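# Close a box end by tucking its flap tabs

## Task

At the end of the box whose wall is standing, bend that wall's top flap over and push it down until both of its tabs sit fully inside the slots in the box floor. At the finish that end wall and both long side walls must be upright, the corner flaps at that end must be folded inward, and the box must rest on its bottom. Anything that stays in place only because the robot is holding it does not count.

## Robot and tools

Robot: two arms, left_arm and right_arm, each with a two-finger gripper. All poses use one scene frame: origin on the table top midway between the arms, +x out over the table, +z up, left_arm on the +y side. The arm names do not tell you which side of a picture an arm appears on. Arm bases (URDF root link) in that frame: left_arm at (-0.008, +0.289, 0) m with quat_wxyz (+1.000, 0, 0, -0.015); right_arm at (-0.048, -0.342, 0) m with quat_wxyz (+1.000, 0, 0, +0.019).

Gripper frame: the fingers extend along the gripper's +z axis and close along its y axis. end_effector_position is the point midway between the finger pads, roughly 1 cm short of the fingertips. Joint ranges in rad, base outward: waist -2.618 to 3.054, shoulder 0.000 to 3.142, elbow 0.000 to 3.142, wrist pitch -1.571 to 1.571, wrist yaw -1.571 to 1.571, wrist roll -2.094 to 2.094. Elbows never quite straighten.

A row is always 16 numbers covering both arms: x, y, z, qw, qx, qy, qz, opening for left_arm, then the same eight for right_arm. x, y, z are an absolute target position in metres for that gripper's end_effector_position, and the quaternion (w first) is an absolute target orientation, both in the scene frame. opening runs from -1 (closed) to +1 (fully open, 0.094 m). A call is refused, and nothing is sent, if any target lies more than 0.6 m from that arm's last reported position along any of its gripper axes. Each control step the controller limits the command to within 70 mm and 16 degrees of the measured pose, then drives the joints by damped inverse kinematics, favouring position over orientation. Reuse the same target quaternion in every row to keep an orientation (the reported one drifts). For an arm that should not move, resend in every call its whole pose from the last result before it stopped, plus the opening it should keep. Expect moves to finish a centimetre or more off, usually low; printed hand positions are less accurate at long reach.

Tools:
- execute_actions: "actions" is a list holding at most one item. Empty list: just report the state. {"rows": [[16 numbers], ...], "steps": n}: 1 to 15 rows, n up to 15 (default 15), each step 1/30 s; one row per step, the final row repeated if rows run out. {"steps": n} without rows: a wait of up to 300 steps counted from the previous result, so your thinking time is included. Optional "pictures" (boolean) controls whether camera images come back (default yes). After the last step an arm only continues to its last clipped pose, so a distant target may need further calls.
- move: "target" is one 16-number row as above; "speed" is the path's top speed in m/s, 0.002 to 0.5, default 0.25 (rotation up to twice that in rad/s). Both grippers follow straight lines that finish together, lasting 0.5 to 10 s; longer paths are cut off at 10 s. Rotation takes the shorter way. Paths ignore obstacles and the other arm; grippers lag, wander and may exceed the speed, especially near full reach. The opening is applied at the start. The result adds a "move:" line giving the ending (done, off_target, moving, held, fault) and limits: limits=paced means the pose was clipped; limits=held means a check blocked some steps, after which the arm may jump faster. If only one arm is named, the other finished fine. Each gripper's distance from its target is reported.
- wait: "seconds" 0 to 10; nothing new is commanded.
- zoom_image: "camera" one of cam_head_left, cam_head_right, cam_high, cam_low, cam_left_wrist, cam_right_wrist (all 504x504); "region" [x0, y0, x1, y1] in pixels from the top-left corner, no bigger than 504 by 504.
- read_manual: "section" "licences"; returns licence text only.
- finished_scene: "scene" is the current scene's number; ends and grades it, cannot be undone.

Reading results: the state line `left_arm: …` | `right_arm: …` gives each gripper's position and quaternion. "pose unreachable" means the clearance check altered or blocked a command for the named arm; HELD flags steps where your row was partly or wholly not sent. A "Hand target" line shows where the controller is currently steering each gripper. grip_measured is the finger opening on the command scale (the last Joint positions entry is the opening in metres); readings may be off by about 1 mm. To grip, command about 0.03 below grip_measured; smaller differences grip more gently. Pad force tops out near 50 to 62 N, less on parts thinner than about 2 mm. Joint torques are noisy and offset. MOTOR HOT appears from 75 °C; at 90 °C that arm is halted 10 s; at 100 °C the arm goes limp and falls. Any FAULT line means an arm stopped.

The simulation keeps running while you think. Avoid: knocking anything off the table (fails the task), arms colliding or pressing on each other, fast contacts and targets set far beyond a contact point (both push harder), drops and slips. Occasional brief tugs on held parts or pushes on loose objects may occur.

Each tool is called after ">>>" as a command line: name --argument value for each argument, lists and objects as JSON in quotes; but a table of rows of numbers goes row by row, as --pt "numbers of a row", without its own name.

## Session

>>> execute_actions --actions '[]'

Scene clock: 0.00 s of 4500.00 s.
left_arm: end_effector_position=(+0.3772, +0.2743, +0.4091) grip_measured=-0.400 end_effector_quat_wxyz=(+0.710, +0.016, +0.704, -0.016) | right_arm: end_effector_position=(+0.3363, -0.3297, +0.4109) grip_measured=+1.000 end_effector_quat_wxyz=(+0.709, -0.017, +0.705, +0.005)
Joint positions: left_arm=[-0.008  1.063  1.054  0.017  0.006  0.     0.028] | right_arm=[-0.009  1.06   1.062  0.005 -0.002 -0.016  0.094]
Joint velocities: left_arm=[-0.017 -0.007 -0.012  0.007  0.007 -0.037  0.001] | right_arm=[-0.002  0.007 -0.002 -0.022 -0.037 -0.037  0.   ]
Joint torques (N m, as the arm reports them, + toward a larger angle): no reading
Hand target (left_arm): +0.375, +0.274, +0.411; +0.710, +0.015, +0.704, -0.016
Hand target (right_arm): +0.334, -0.330, +0.415; +0.712, -0.016, +0.702, +0.006

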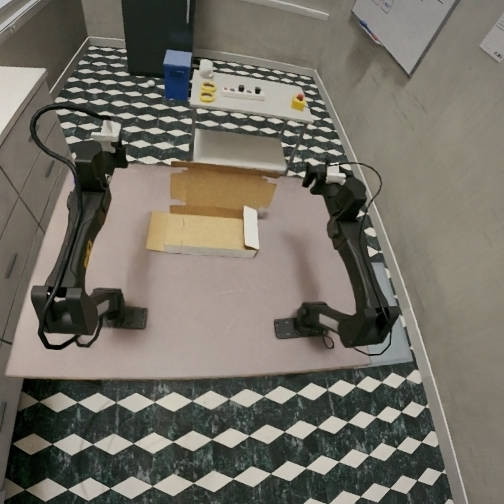

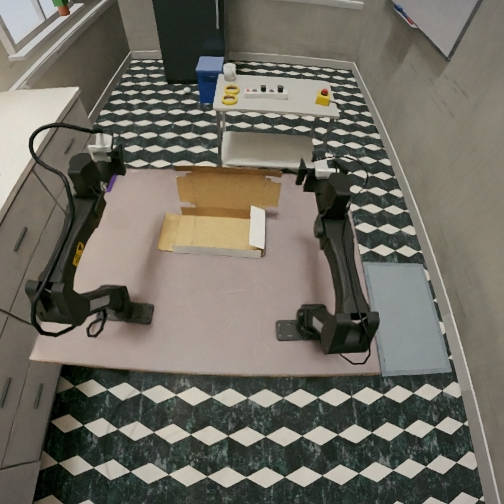

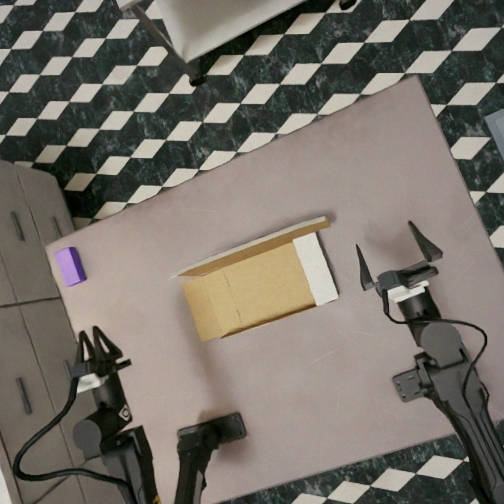

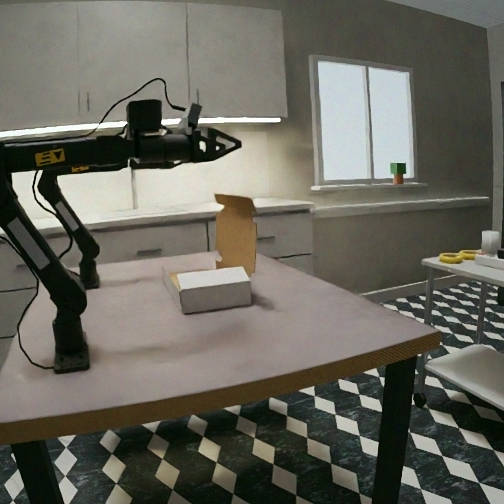

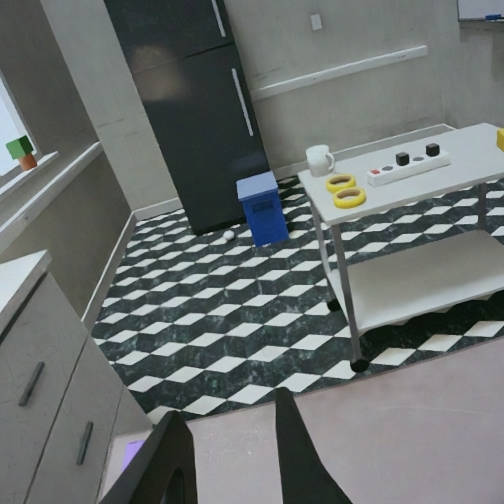

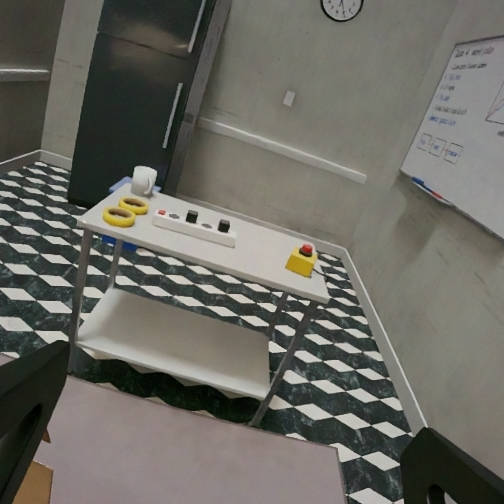

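>>> move --target '[0.28,0.08,0.15,0,0.6,0.8,0,-1, 0.24,-0.2,0.16,0,0.05,1,0,0.3]' --speed 0.3

>>> zoom_image --camera "cam_head_right" --region '[140,140,340,280]'

Scene clock: 7.67 s of 4500.00 s.
left_arm: end_effector_position=(+0.2786, +0.0782, +0.1383) grip_measured=-0.998 end_effector_quat_wxyz=(+0.000, +0.592, +0.806, -0.009) | right_arm: end_effector_position=(+0.2408, -0.2035, +0.1485) grip_measured=+0.302 end_effector_quat_wxyz=(-0.007, +0.043, +0.999, +0.002)
Joint positions: left_arm=[-0.599  1.897  1.728 -1.401  0.017  0.639  0.   ] | right_arm=[ 0.401  1.767  1.604 -1.417 -0.01   0.526  0.061]
Joint velocities: left_arm=[-0.012  0.002 -0.012 -0.051  0.037  0.037 -0.   ] | right_arm=[-0.002  0.002  0.002 -0.066 -0.095 -0.022  0.001]
Joint torques (N m, as the arm reports them, + toward a larger angle): left_arm=[-0.33 -9.35  9.44  0.19 -0.07  0.16] | right_arm=[ 0.95 -8.47 10.96 -0.07 -0.11  0.06]
Hand target (left_arm): +0.278, +0.078, +0.144; +0.001, +0.597, +0.802, -0.006
Hand target (right_arm): +0.242, -0.197, +0.156; -0.001, +0.042, +0.999, +0.010
Off the commanded pose (left_arm): 0.012 m, 2 deg.
Off the commanded pose (right_arm): 0.012 m, 1 deg.
After step 90, 0.90 s passed at rest.
move: off_target (left_arm, right_arm)

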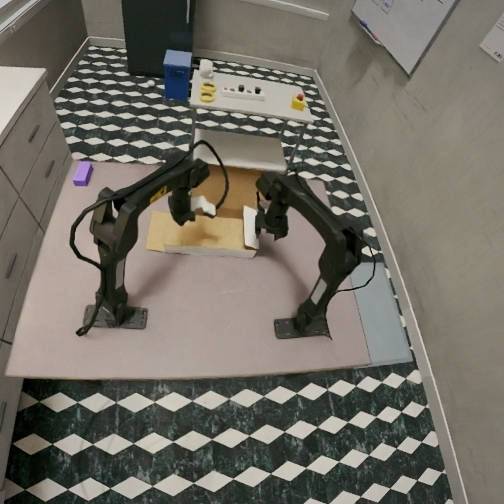

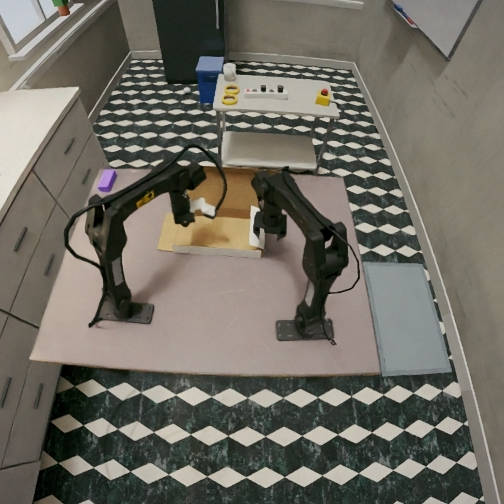

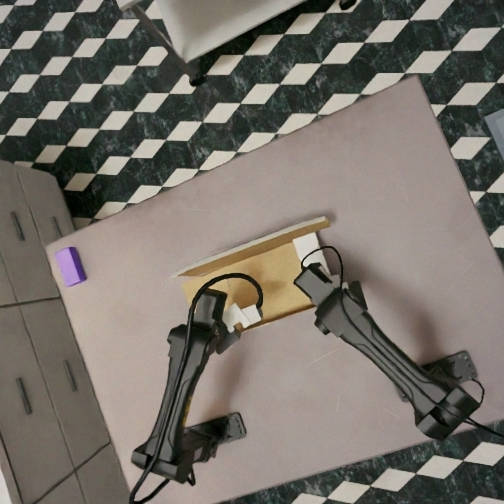

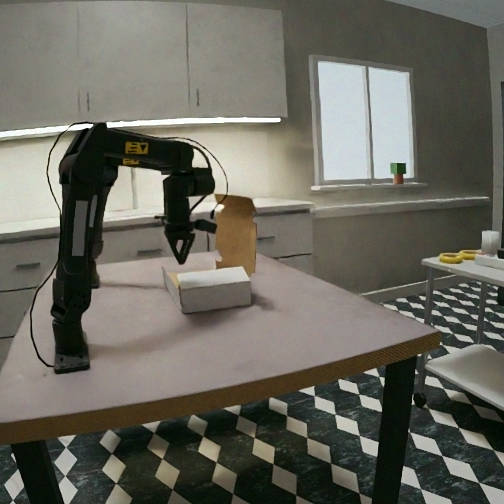

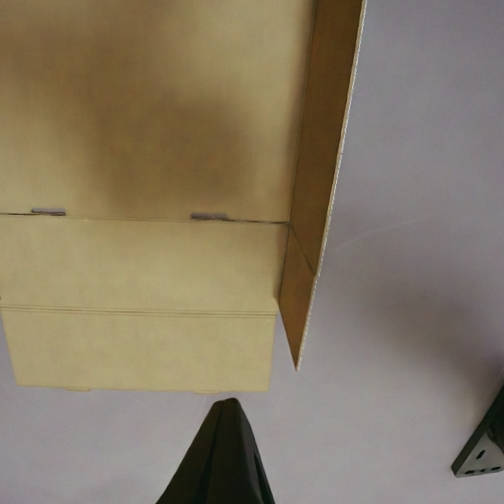

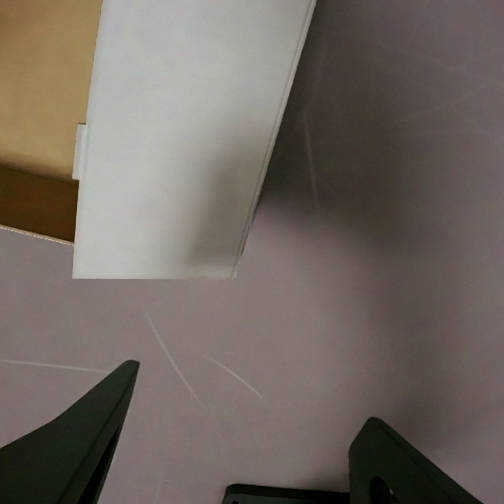

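Region (140, 140, 340, 280) of cam_head_right's 504x504 image, scaled by 2.520, with more detail than that image has; it fills the top 353 rows of this view, and the rest is white.

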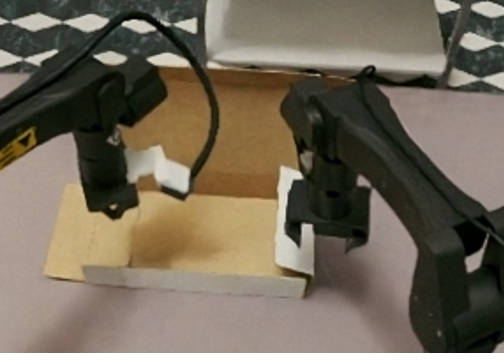

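>>> move --target '[0.28,0.08,0.0,0,0.6,0.8,0,-1, 0.29,-0.15,0.11,0,0.05,1,0,-1]' --speed 0.12

>>> move --target '[0.28,0.08,0.0,0,0.6,0.8,0,-1, 0.29,-0.15,0.05,0,0.05,1,0,-1]' --speed 0.04

Scene clock: 15.47 s of 4500.00 s.
left_arm: end_effector_position=(+0.2754, +0.0830, +0.0091) grip_measured=-0.998 end_effector_quat_wxyz=(-0.010, +0.595, +0.804, -0.003) | right_arm: end_effector_position=(+0.2827, -0.1563, +0.1045) grip_measured=-0.981 end_effector_quat_wxyz=(-0.016, +0.050, +0.999, -0.003)
Joint positions: left_arm=[-0.599  1.982  1.321 -0.929  0.006  0.647  0.   ] | right_arm=[ 0.466  2.021  1.767 -1.347 -0.011  0.604  0.001]
Joint velocities: left_arm=[0.022 0.002 0.007 0.037 0.007 0.022 0.001] | right_arm=[-0.012  0.007  0.012 -0.022  0.022 -0.007  0.   ]
Joint torques (N m, as the arm reports them, + toward a larger angle): left_arm=[-0.21 -9.04  4.52  0.78 -0.06  0.15] | right_arm=[  0.88 -10.8   10.56   0.09   0.1    0.07]
Hand target (left_arm): +0.279, +0.081, +0.000; -0.000, +0.600, +0.800, +0.000
Hand target (right_arm): +0.290, -0.150, +0.109; -0.000, +0.050, +0.999, +0.000
Off the commanded pose (left_arm): 0.011 m, 1 deg.
Off the commanded pose (right_arm): 0.011 m, 2 deg.
After step 90, 3.27 s passed at rest.
move: off_target (left_arm, right_arm)

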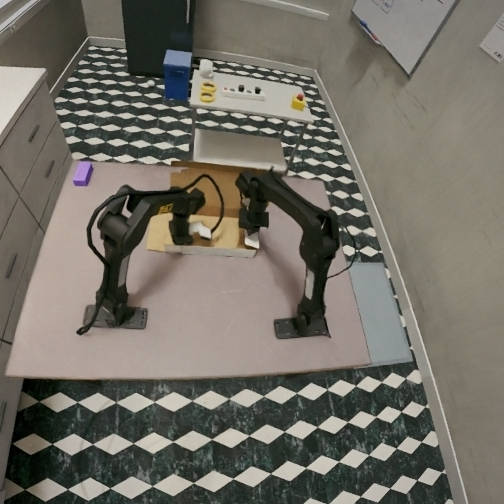

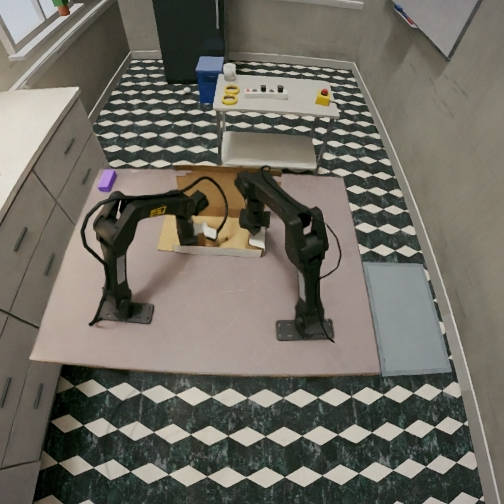

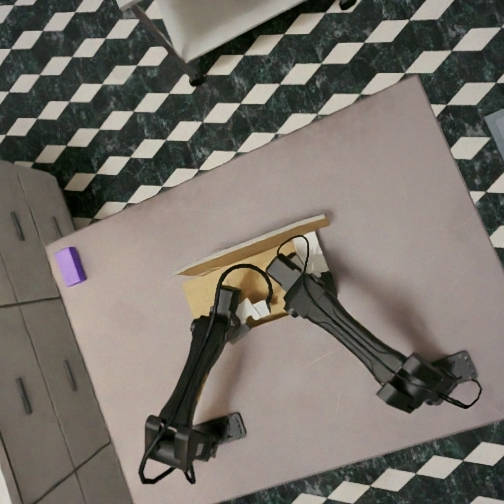

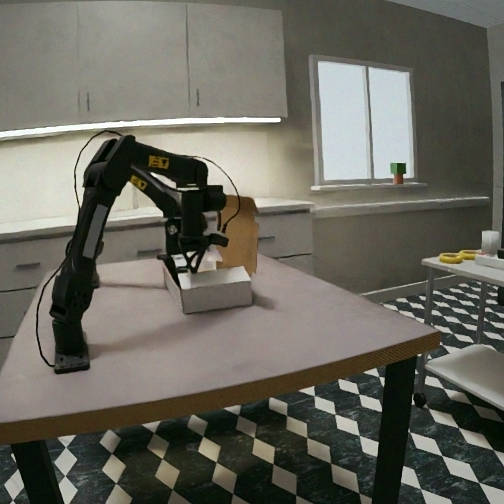

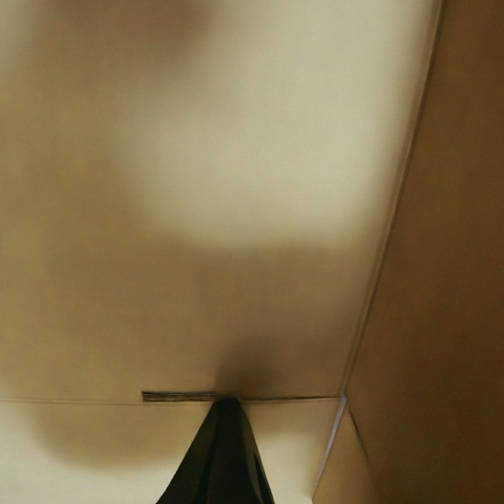

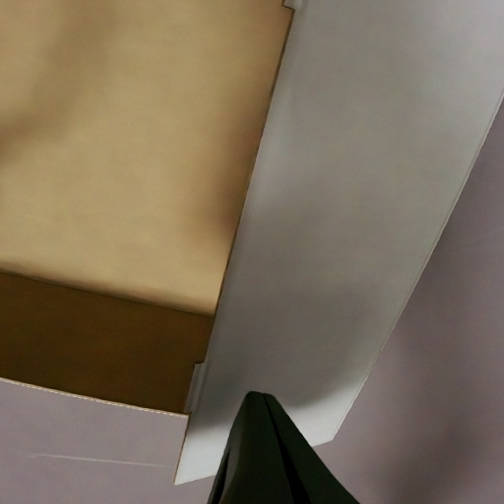

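Scene clock: 17.53 s of 4500.00 s.
left_arm: end_effector_position=(+0.2759, +0.0828, +0.0091) grip_measured=-0.998 end_effector_quat_wxyz=(-0.009, +0.595, +0.804, -0.003) | right_arm: end_effector_position=(+0.2910, -0.1518, +0.0655) grip_measured=-0.981 end_effector_quat_wxyz=(+0.004, +0.051, +0.999, +0.009)
Joint positions: left_arm=[-0.599  1.982  1.321 -0.927  0.005  0.647  0.   ] | right_arm=[ 0.466  2.027  1.62  -1.148 -0.01   0.606  0.001]
Joint velocities: left_arm=[ 0.012 -0.007 -0.002 -0.051 -0.007  0.007  0.001] | right_arm=[ 0.002  0.002 -0.012 -0.051  0.022  0.051 -0.   ]
Joint torques (N m, as the arm reports them, + toward a larger angle): left_arm=[-0.29 -8.62  5.06  0.74 -0.06  0.15] | right_arm=[ 0.93 -9.34  5.51  0.42  0.1   0.06]
Hand target (left_arm): +0.280, +0.080, +0.000; -0.000, +0.600, +0.800, +0.000
Hand target (right_arm): +0.290, -0.150, +0.050; -0.000, +0.050, +0.999, -0.000
Off the commanded pose (left_arm): 0.010 m, 1 deg.
Off the commanded pose (right_arm): 0.016 m, 1 deg.
move: off_target (right_arm)

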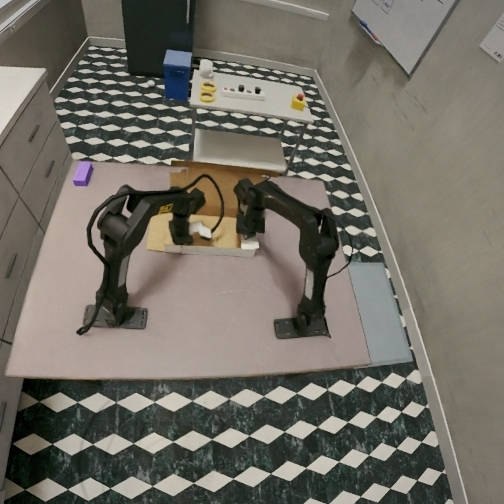

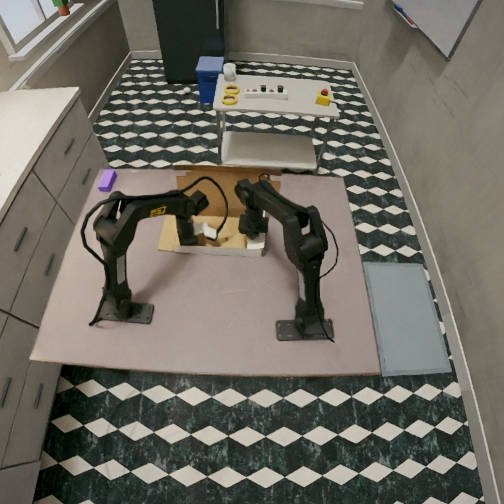

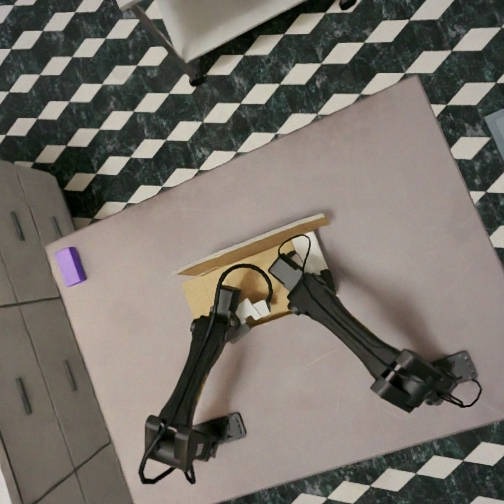

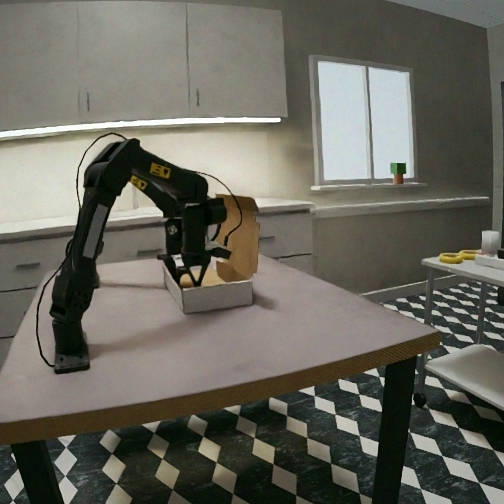

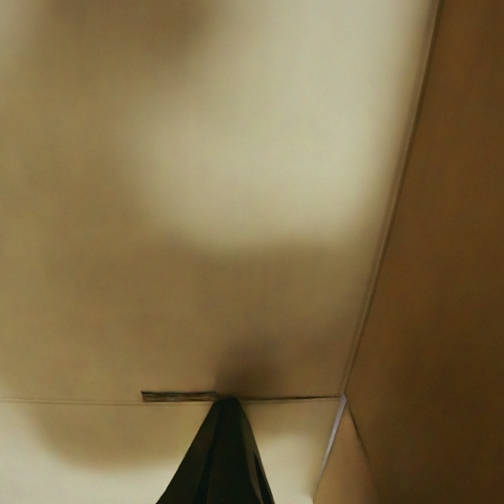

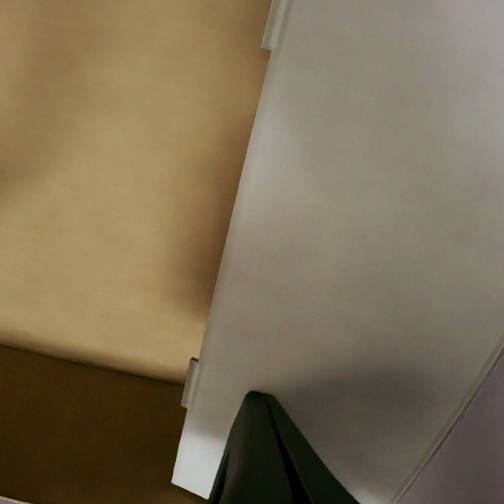

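>>> move --target '[0.28,0.08,0.0,0,0.6,0.8,0,-1, 0.31,-0.15,0.02,0,0.05,1,0,-1]' --speed 0.04

>>> zoom_image --camera "cam_low" --region '[140,220,300,330]'

Scene clock: 23.47 s of 4500.00 s.
left_arm: end_effector_position=(+0.2766, +0.0823, +0.0091) grip_measured=-0.998 end_effector_quat_wxyz=(-0.007, +0.595, +0.804, -0.003) | right_arm: end_effector_position=(+0.3058, -0.1425, +0.0242) grip_measured=-0.982 end_effector_quat_wxyz=(-0.000, +0.046, +0.999, +0.009)
Joint positions: left_arm=[-0.599  1.982  1.321 -0.923  0.005  0.647  0.   ] | right_arm=[ 0.466  2.137  1.62  -1.045 -0.015  0.598  0.001]
Joint velocities: left_arm=[ 0.007  0.007 -0.007 -0.007  0.037  0.022  0.   ] | right_arm=[-0.007  0.007  0.012 -0.051 -0.022 -0.022 -0.001]
Joint torques (N m, as the arm reports them, + toward a larger angle): left_arm=[-0.3  -8.61  5.01  0.73 -0.05  0.16] | right_arm=[ -1.31 -11.34   7.78   0.1    0.16  -0.12]
Hand target (left_arm): +0.280, +0.080, +0.000; -0.000, +0.600, +0.800, -0.000
Hand target (right_arm): +0.310, -0.150, +0.020; -0.000, +0.050, +0.999, +0.000
Off the commanded pose (left_arm): 0.010 m, 1 deg.
Off the commanded pose (right_arm): 0.009 m, 1 deg.
After step 90, 1.30 s passed at rest.
move: done

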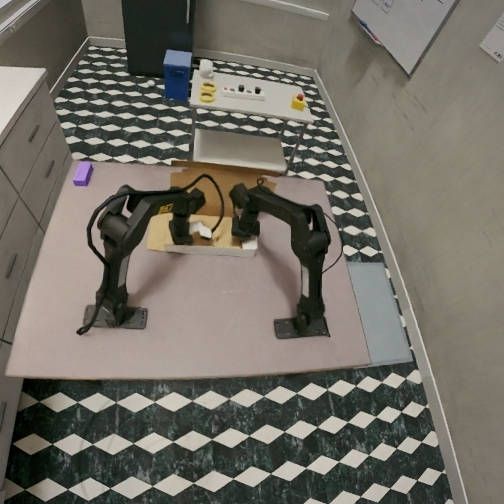

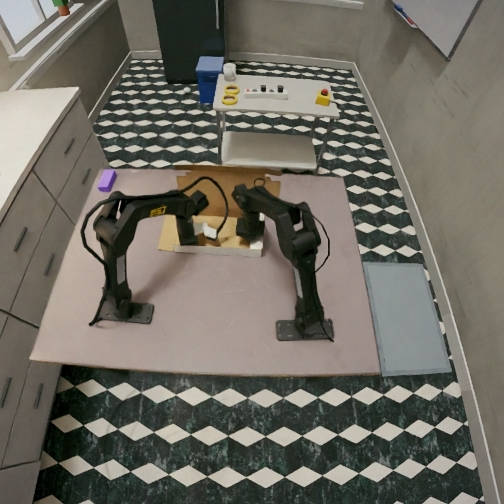

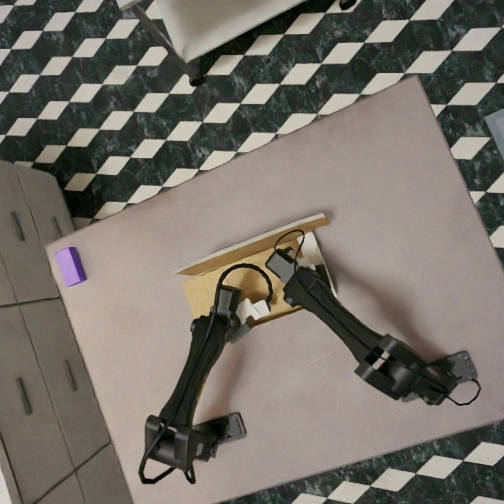

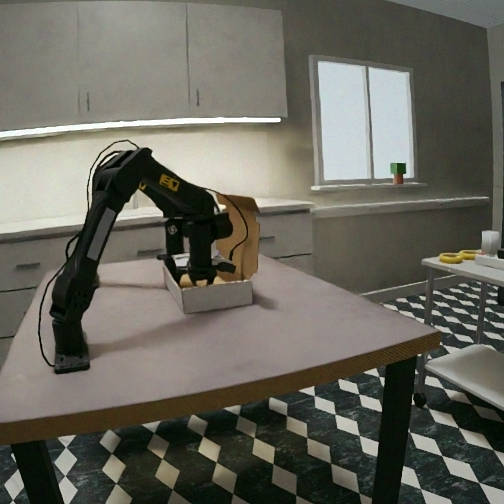

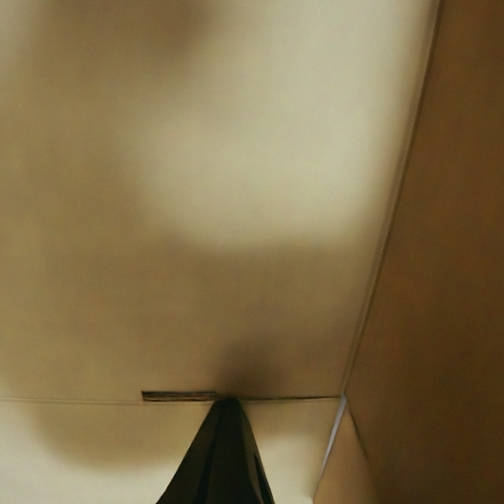

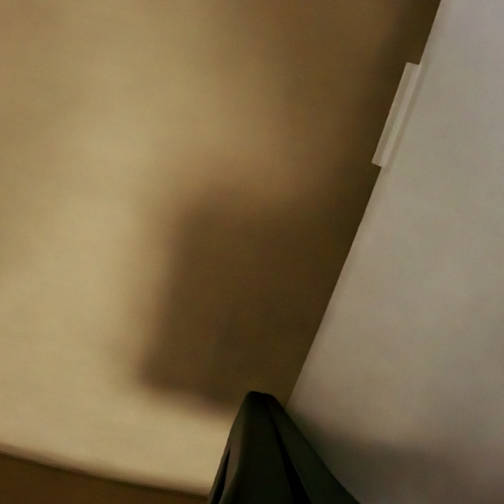

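Region (140, 220, 300, 330) of cam_low's 504x504 image, scaled by 3.150, with more detail than that image has; it fills the top 346 rows of this view, and the rest is white.

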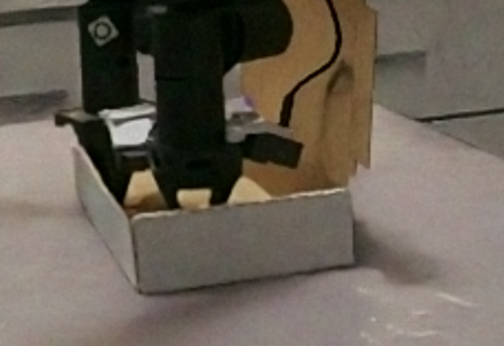

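>>> move --target '[0.28,0.08,0.0,0,0.6,0.8,0,-1, 0.31,-0.18,0.025,0,0.05,1,0,-1]' --speed 0.03

>>> zoom_image --camera "cam_head_right" --region '[200,190,300,270]'

Scene clock: 28.57 s of 4500.00 s.
left_arm: end_effector_position=(+0.2838, +0.0729, +0.0092) grip_measured=-0.998 end_effector_quat_wxyz=(+0.016, +0.597, +0.802, -0.009) | right_arm: end_effector_position=(+0.3109, -0.1604, +0.0214) grip_measured=-0.982 end_effector_quat_wxyz=(-0.004, +0.042, +0.999, +0.023)
Joint positions: left_arm=[-0.601  1.982  1.321 -0.878  0.019  0.649  0.   ] | right_arm=[ 0.408  2.12   1.581 -1.017 -0.045  0.532  0.001]
Joint velocities: left_arm=[ 0.017  0.007  0.012 -0.081 -0.022  0.007 -0.001] | right_arm=[ 0.002  0.012 -0.007  0.022 -0.007 -0.095 -0.   ]
Joint torques (N m, as the arm reports them, + toward a larger angle): left_arm=[-0.18 -8.76  5.2   0.43 -0.18  0.15] | right_arm=[ -2.07 -14.24   5.38  -0.1    0.51  -0.09]
Hand target (left_arm): +0.280, +0.080, +0.000; -0.000, +0.600, +0.800, -0.000
Hand target (right_arm): +0.310, -0.180, +0.025; -0.001, +0.050, +0.999, -0.000
Off the commanded pose (left_arm): 0.012 m, 2 deg.
Off the commanded pose (right_arm): 0.020 m, 3 deg.
After step 90, 0.53 s passed at rest.
move: off_target (left_arm, right_arm)

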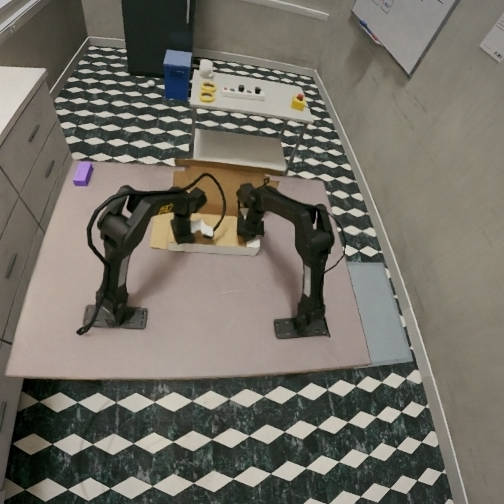

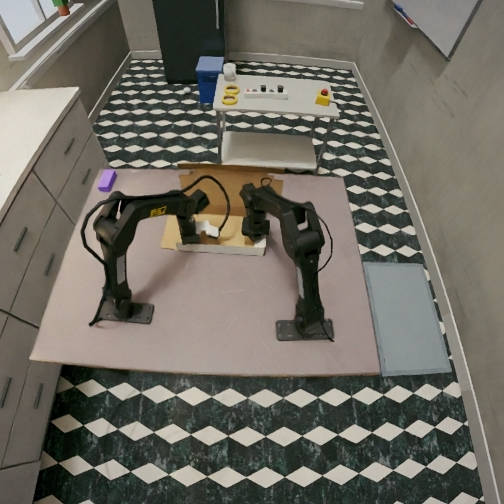

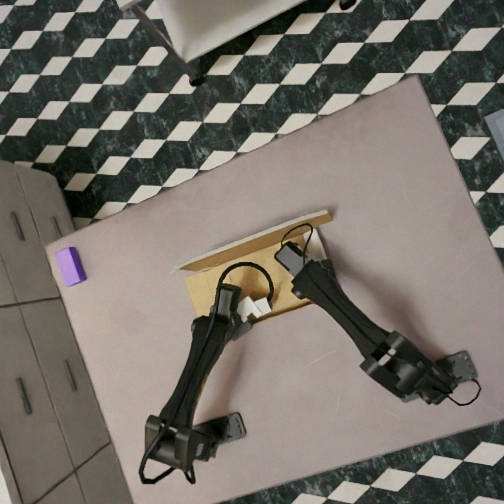

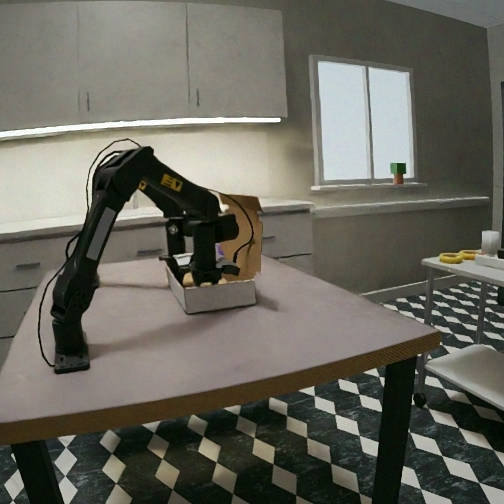

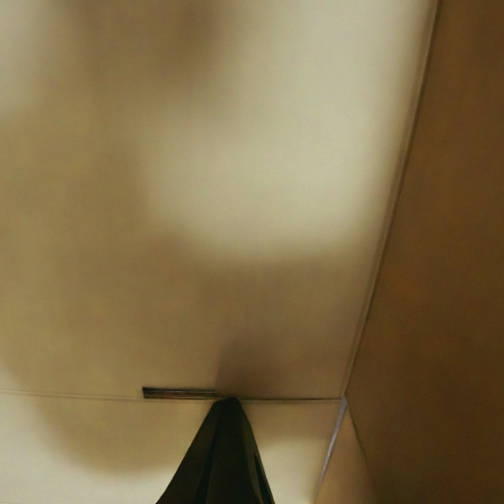

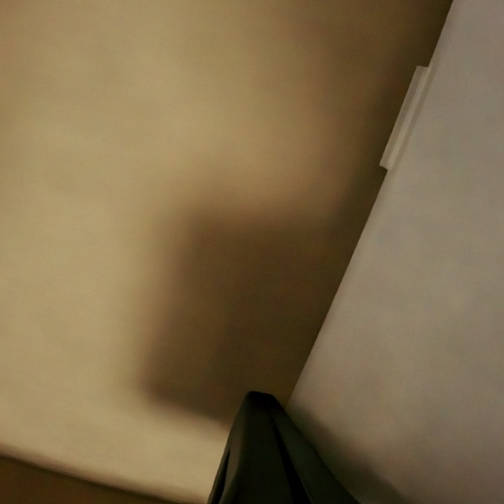

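Region (200, 190, 300, 270) of cam_head_right's 504x504 image, scaled by 5.040, with more detail than that image has; it fills the top 403 rows of this view, and the rest is white.

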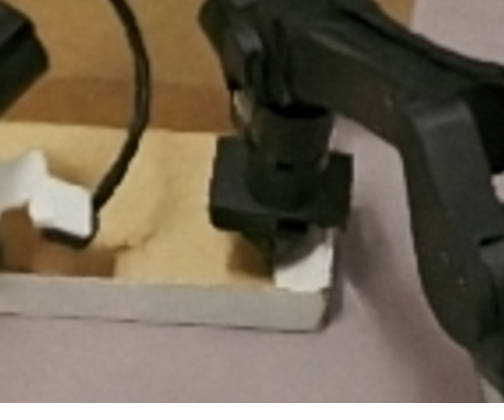

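>>> move --target '[0.28,0.08,0.0,0,0.6,0.8,0,-1, 0.31,-0.15,0.1,0,0.05,1,0,-1]' --speed 0.1

>>> move --target '[0.28,0.08,0.0,0,0.6,0.8,0,-1, 0.325,-0.195,0.1,0,0.05,1,0,0.7]' --speed 0.1

>>> move --target '[0.28,0.08,0.0,0,0.6,0.8,0,-1, 0.325,-0.195,0.025,0,0.05,1,0,0.7]' --speed 0.04

>>> zoom_image --camera "cam_head_right" --region '[200,190,300,270]'

Scene clock: 39.27 s of 4500.00 s.
left_arm: end_effector_position=(+0.2839, +0.0727, +0.0097) grip_measured=-0.998 end_effector_quat_wxyz=(+0.017, +0.597, +0.802, -0.010) | right_arm: end_effector_position=(+0.3070, -0.1536, +0.0869) grip_measured=-0.982 end_effector_quat_wxyz=(-0.016, +0.050, +0.999, -0.003)
Joint positions: left_arm=[-0.601  1.98   1.321 -0.878  0.019  0.649  0.   ] | right_arm=[ 0.443  2.12   1.845 -1.327 -0.011  0.582  0.001]
Joint velocities: left_arm=[-0.017 -0.022  0.007 -0.022  0.007 -0.051  0.001] | right_arm=[ 0.017 -0.007 -0.002 -0.007  0.022 -0.022  0.   ]
Joint torques (N m, as the arm reports them, + toward a larger angle): left_arm=[ 0.05 -8.53  5.15  0.41 -0.2   0.14] | right_arm=[  0.88 -13.7   10.5   -0.12   0.1    0.06]
Hand target (left_arm): +0.280, +0.080, +0.000; -0.000, +0.600, +0.800, -0.000
Hand target (right_arm): +0.310, -0.150, +0.100; -0.000, +0.050, +0.999, +0.000
Off the commanded pose (left_arm): 0.013 m, 2 deg.
Off the commanded pose (right_arm): 0.014 m, 2 deg.
After step 90, 6.27 s passed at rest.
move: off_target (left_arm, right_arm)

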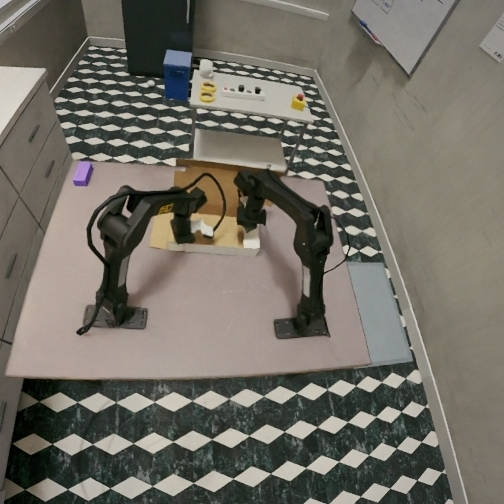

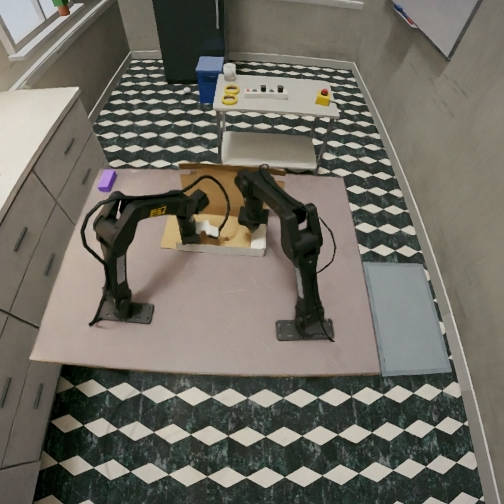

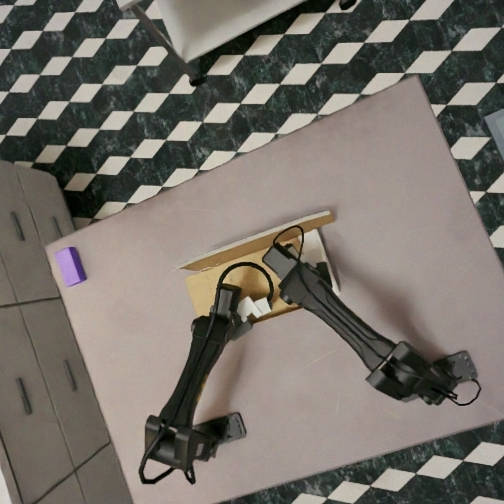

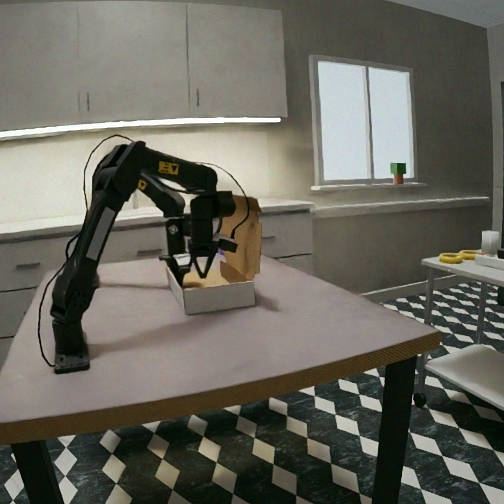

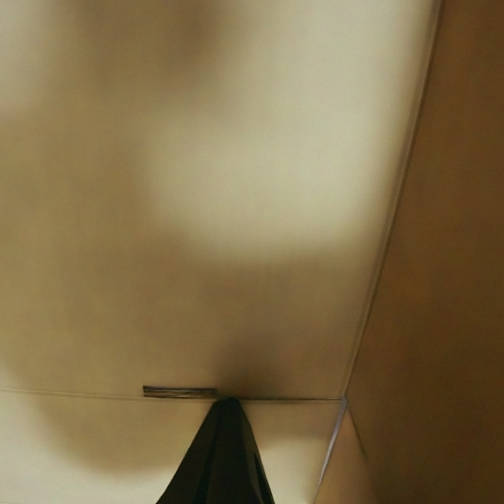

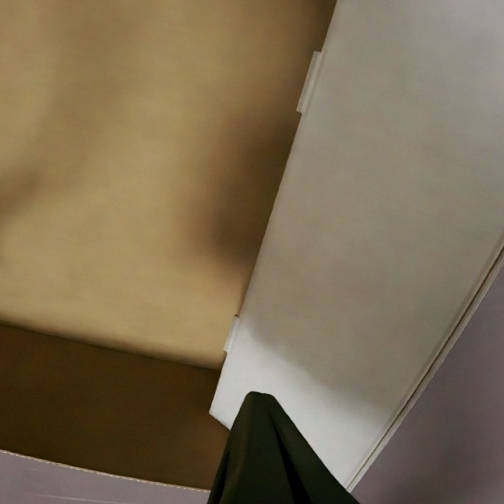

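Scene clock: 40.17 s of 4500.00 s.
left_arm: end_effector_position=(+0.2839, +0.0727, +0.0097) grip_measured=-0.998 end_effector_quat_wxyz=(+0.017, +0.597, +0.802, -0.010) | right_arm: end_effector_position=(+0.3256, -0.1922, +0.0940) grip_measured=+0.698 end_effector_quat_wxyz=(-0.007, +0.053, +0.999, +0.000)
Joint positions: left_arm=[-0.601  1.98   1.321 -0.878  0.019  0.649  0.   ] | right_arm=[ 0.339  2.101  1.845 -1.327 -0.006  0.484  0.08 ]
Joint velocities: left_arm=[ 0.017 -0.012  0.007 -0.066 -0.051 -0.007 -0.001] | right_arm=[-0.002 -0.002 -0.012 -0.037  0.022  0.066 -0.   ]
Joint torques (N m, as the arm reports them, + toward a larger angle): left_arm=[ 0.01 -8.46  5.14  0.41 -0.21  0.14] | right_arm=[ -0.34 -13.95   6.94   0.02   0.06  -0.14]
Hand target (left_arm): +0.280, +0.080, +0.000; -0.000, +0.600, +0.800, -0.000
Hand target (right_arm): +0.325, -0.196, +0.100; +0.000, +0.050, +0.999, -0.001
Off the commanded pose (left_arm): 0.013 m, 2 deg.
Off the commanded pose (right_arm): 0.007 m, 1 deg.
move: off_target (left_arm)

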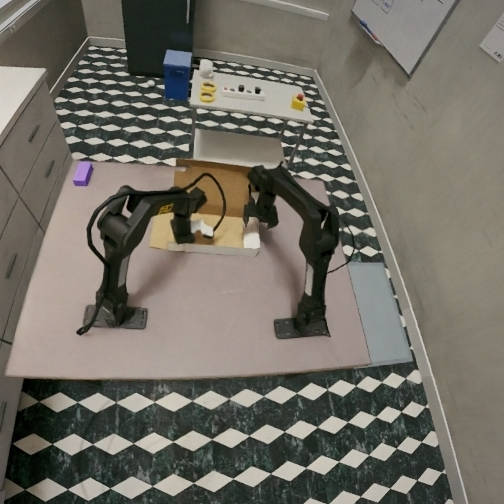

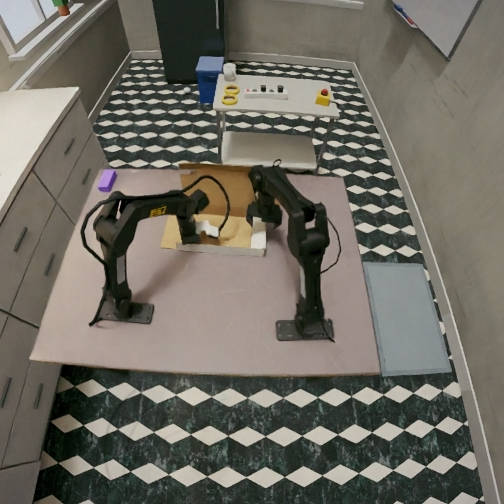

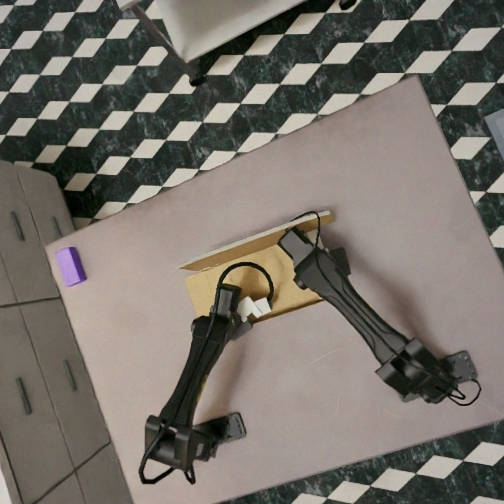

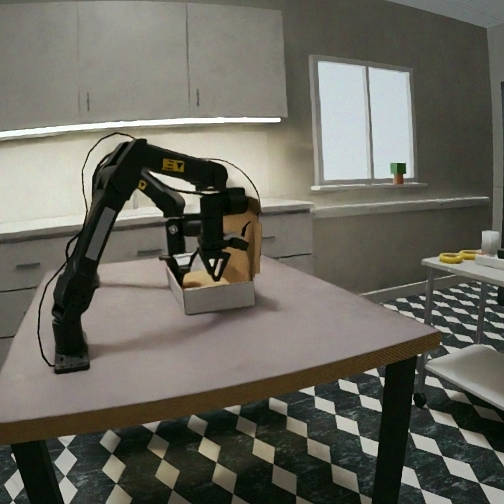

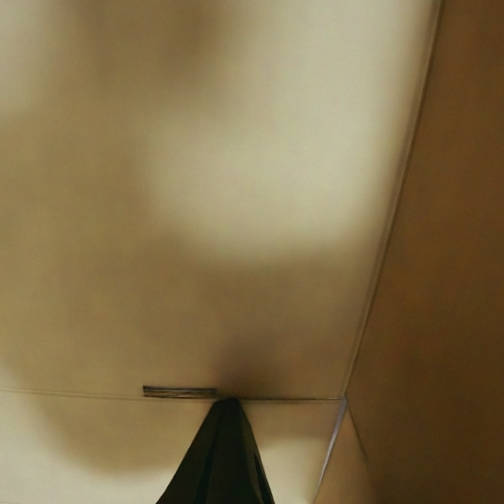

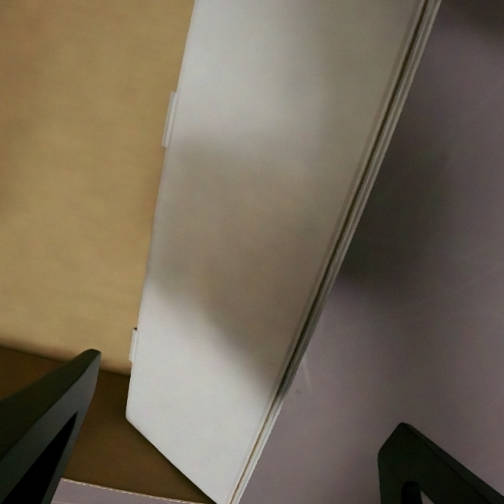

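Scene clock: 42.33 s of 4500.00 s.
left_arm: end_effector_position=(+0.2839, +0.0727, +0.0097) grip_measured=-0.998 end_effector_quat_wxyz=(+0.017, +0.597, +0.802, -0.010) | right_arm: end_effector_position=(+0.3275, -0.1912, +0.0335) grip_measured=+0.698 end_effector_quat_wxyz=(+0.006, +0.052, +0.999, +0.007)
Joint positions: left_arm=[-0.601  1.98   1.321 -0.878  0.019  0.649  0.   ] | right_arm=[ 0.339  2.114  1.622 -1.063 -0.007  0.482  0.08 ]
Joint velocities: left_arm=[ 0.002  0.002  0.022 -0.007  0.051  0.022  0.001] | right_arm=[-0.007  0.007  0.002 -0.081  0.037 -0.037  0.001]
Joint torques (N m, as the arm reports them, + toward a larger angle): left_arm=[ 0.   -8.55  5.2   0.43 -0.2   0.15] | right_arm=[ -0.27 -11.37   5.87   0.22   0.07  -0.11]
Hand target (left_arm): +0.280, +0.080, +0.000; -0.000, +0.600, +0.800, -0.000
Hand target (right_arm): +0.325, -0.195, +0.025; -0.000, +0.050, +0.999, +0.000
Off the commanded pose (left_arm): 0.013 m, 2 deg.
Off the commanded pose (right_arm): 0.010 m, 1 deg.
move: off_target (left_arm)

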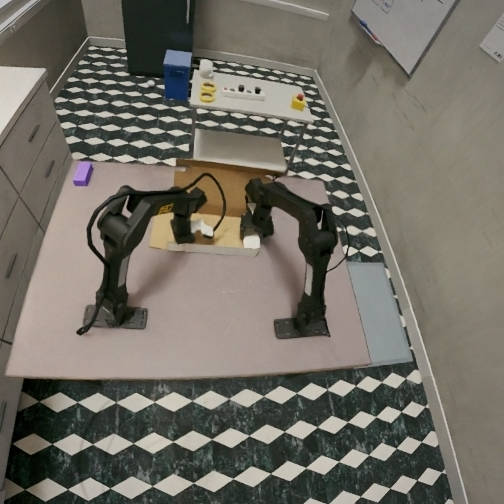

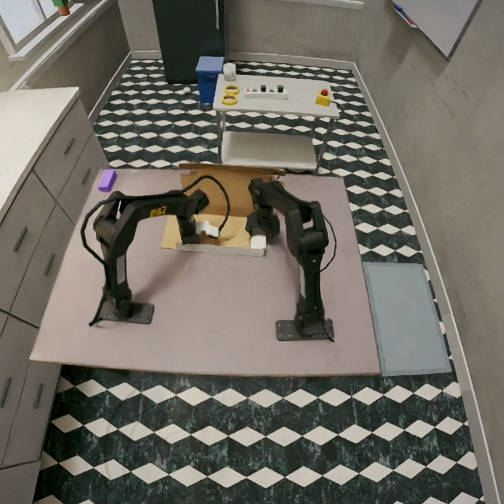

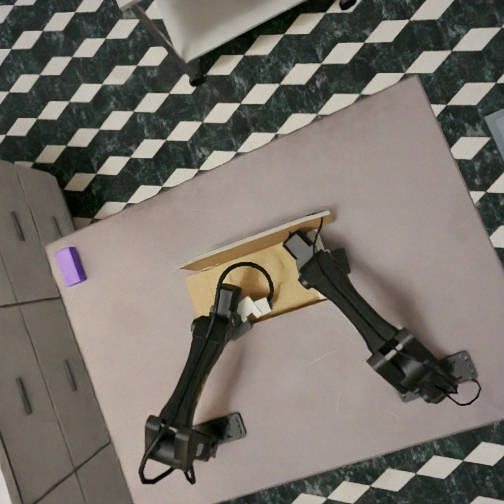

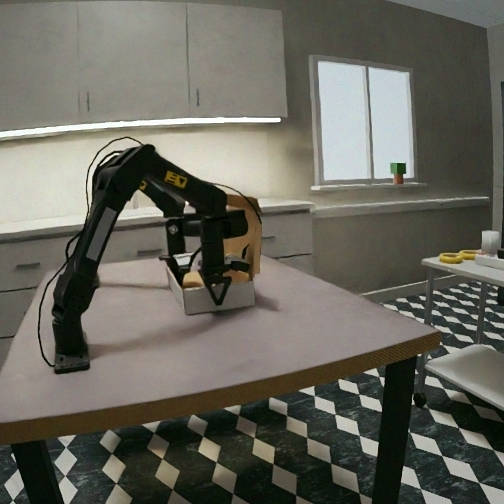

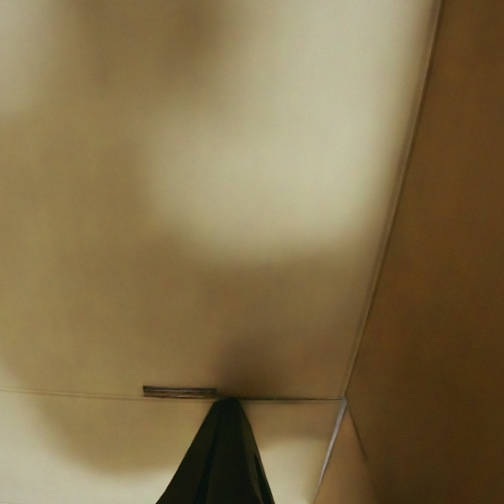

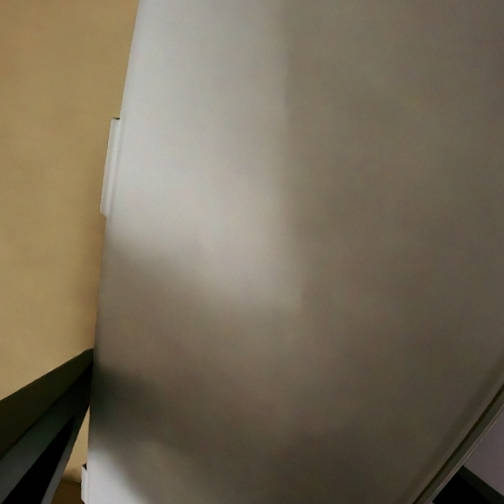

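Region (200, 190, 300, 270) of cam_head_right's 504x504 image, scaled by 5.040, with more detail than that image has; it fills the top 403 rows of this view, and the rest is white.

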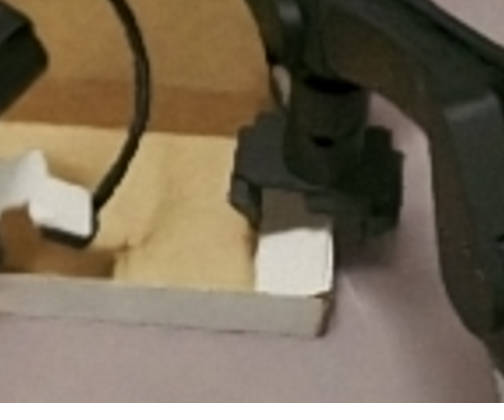

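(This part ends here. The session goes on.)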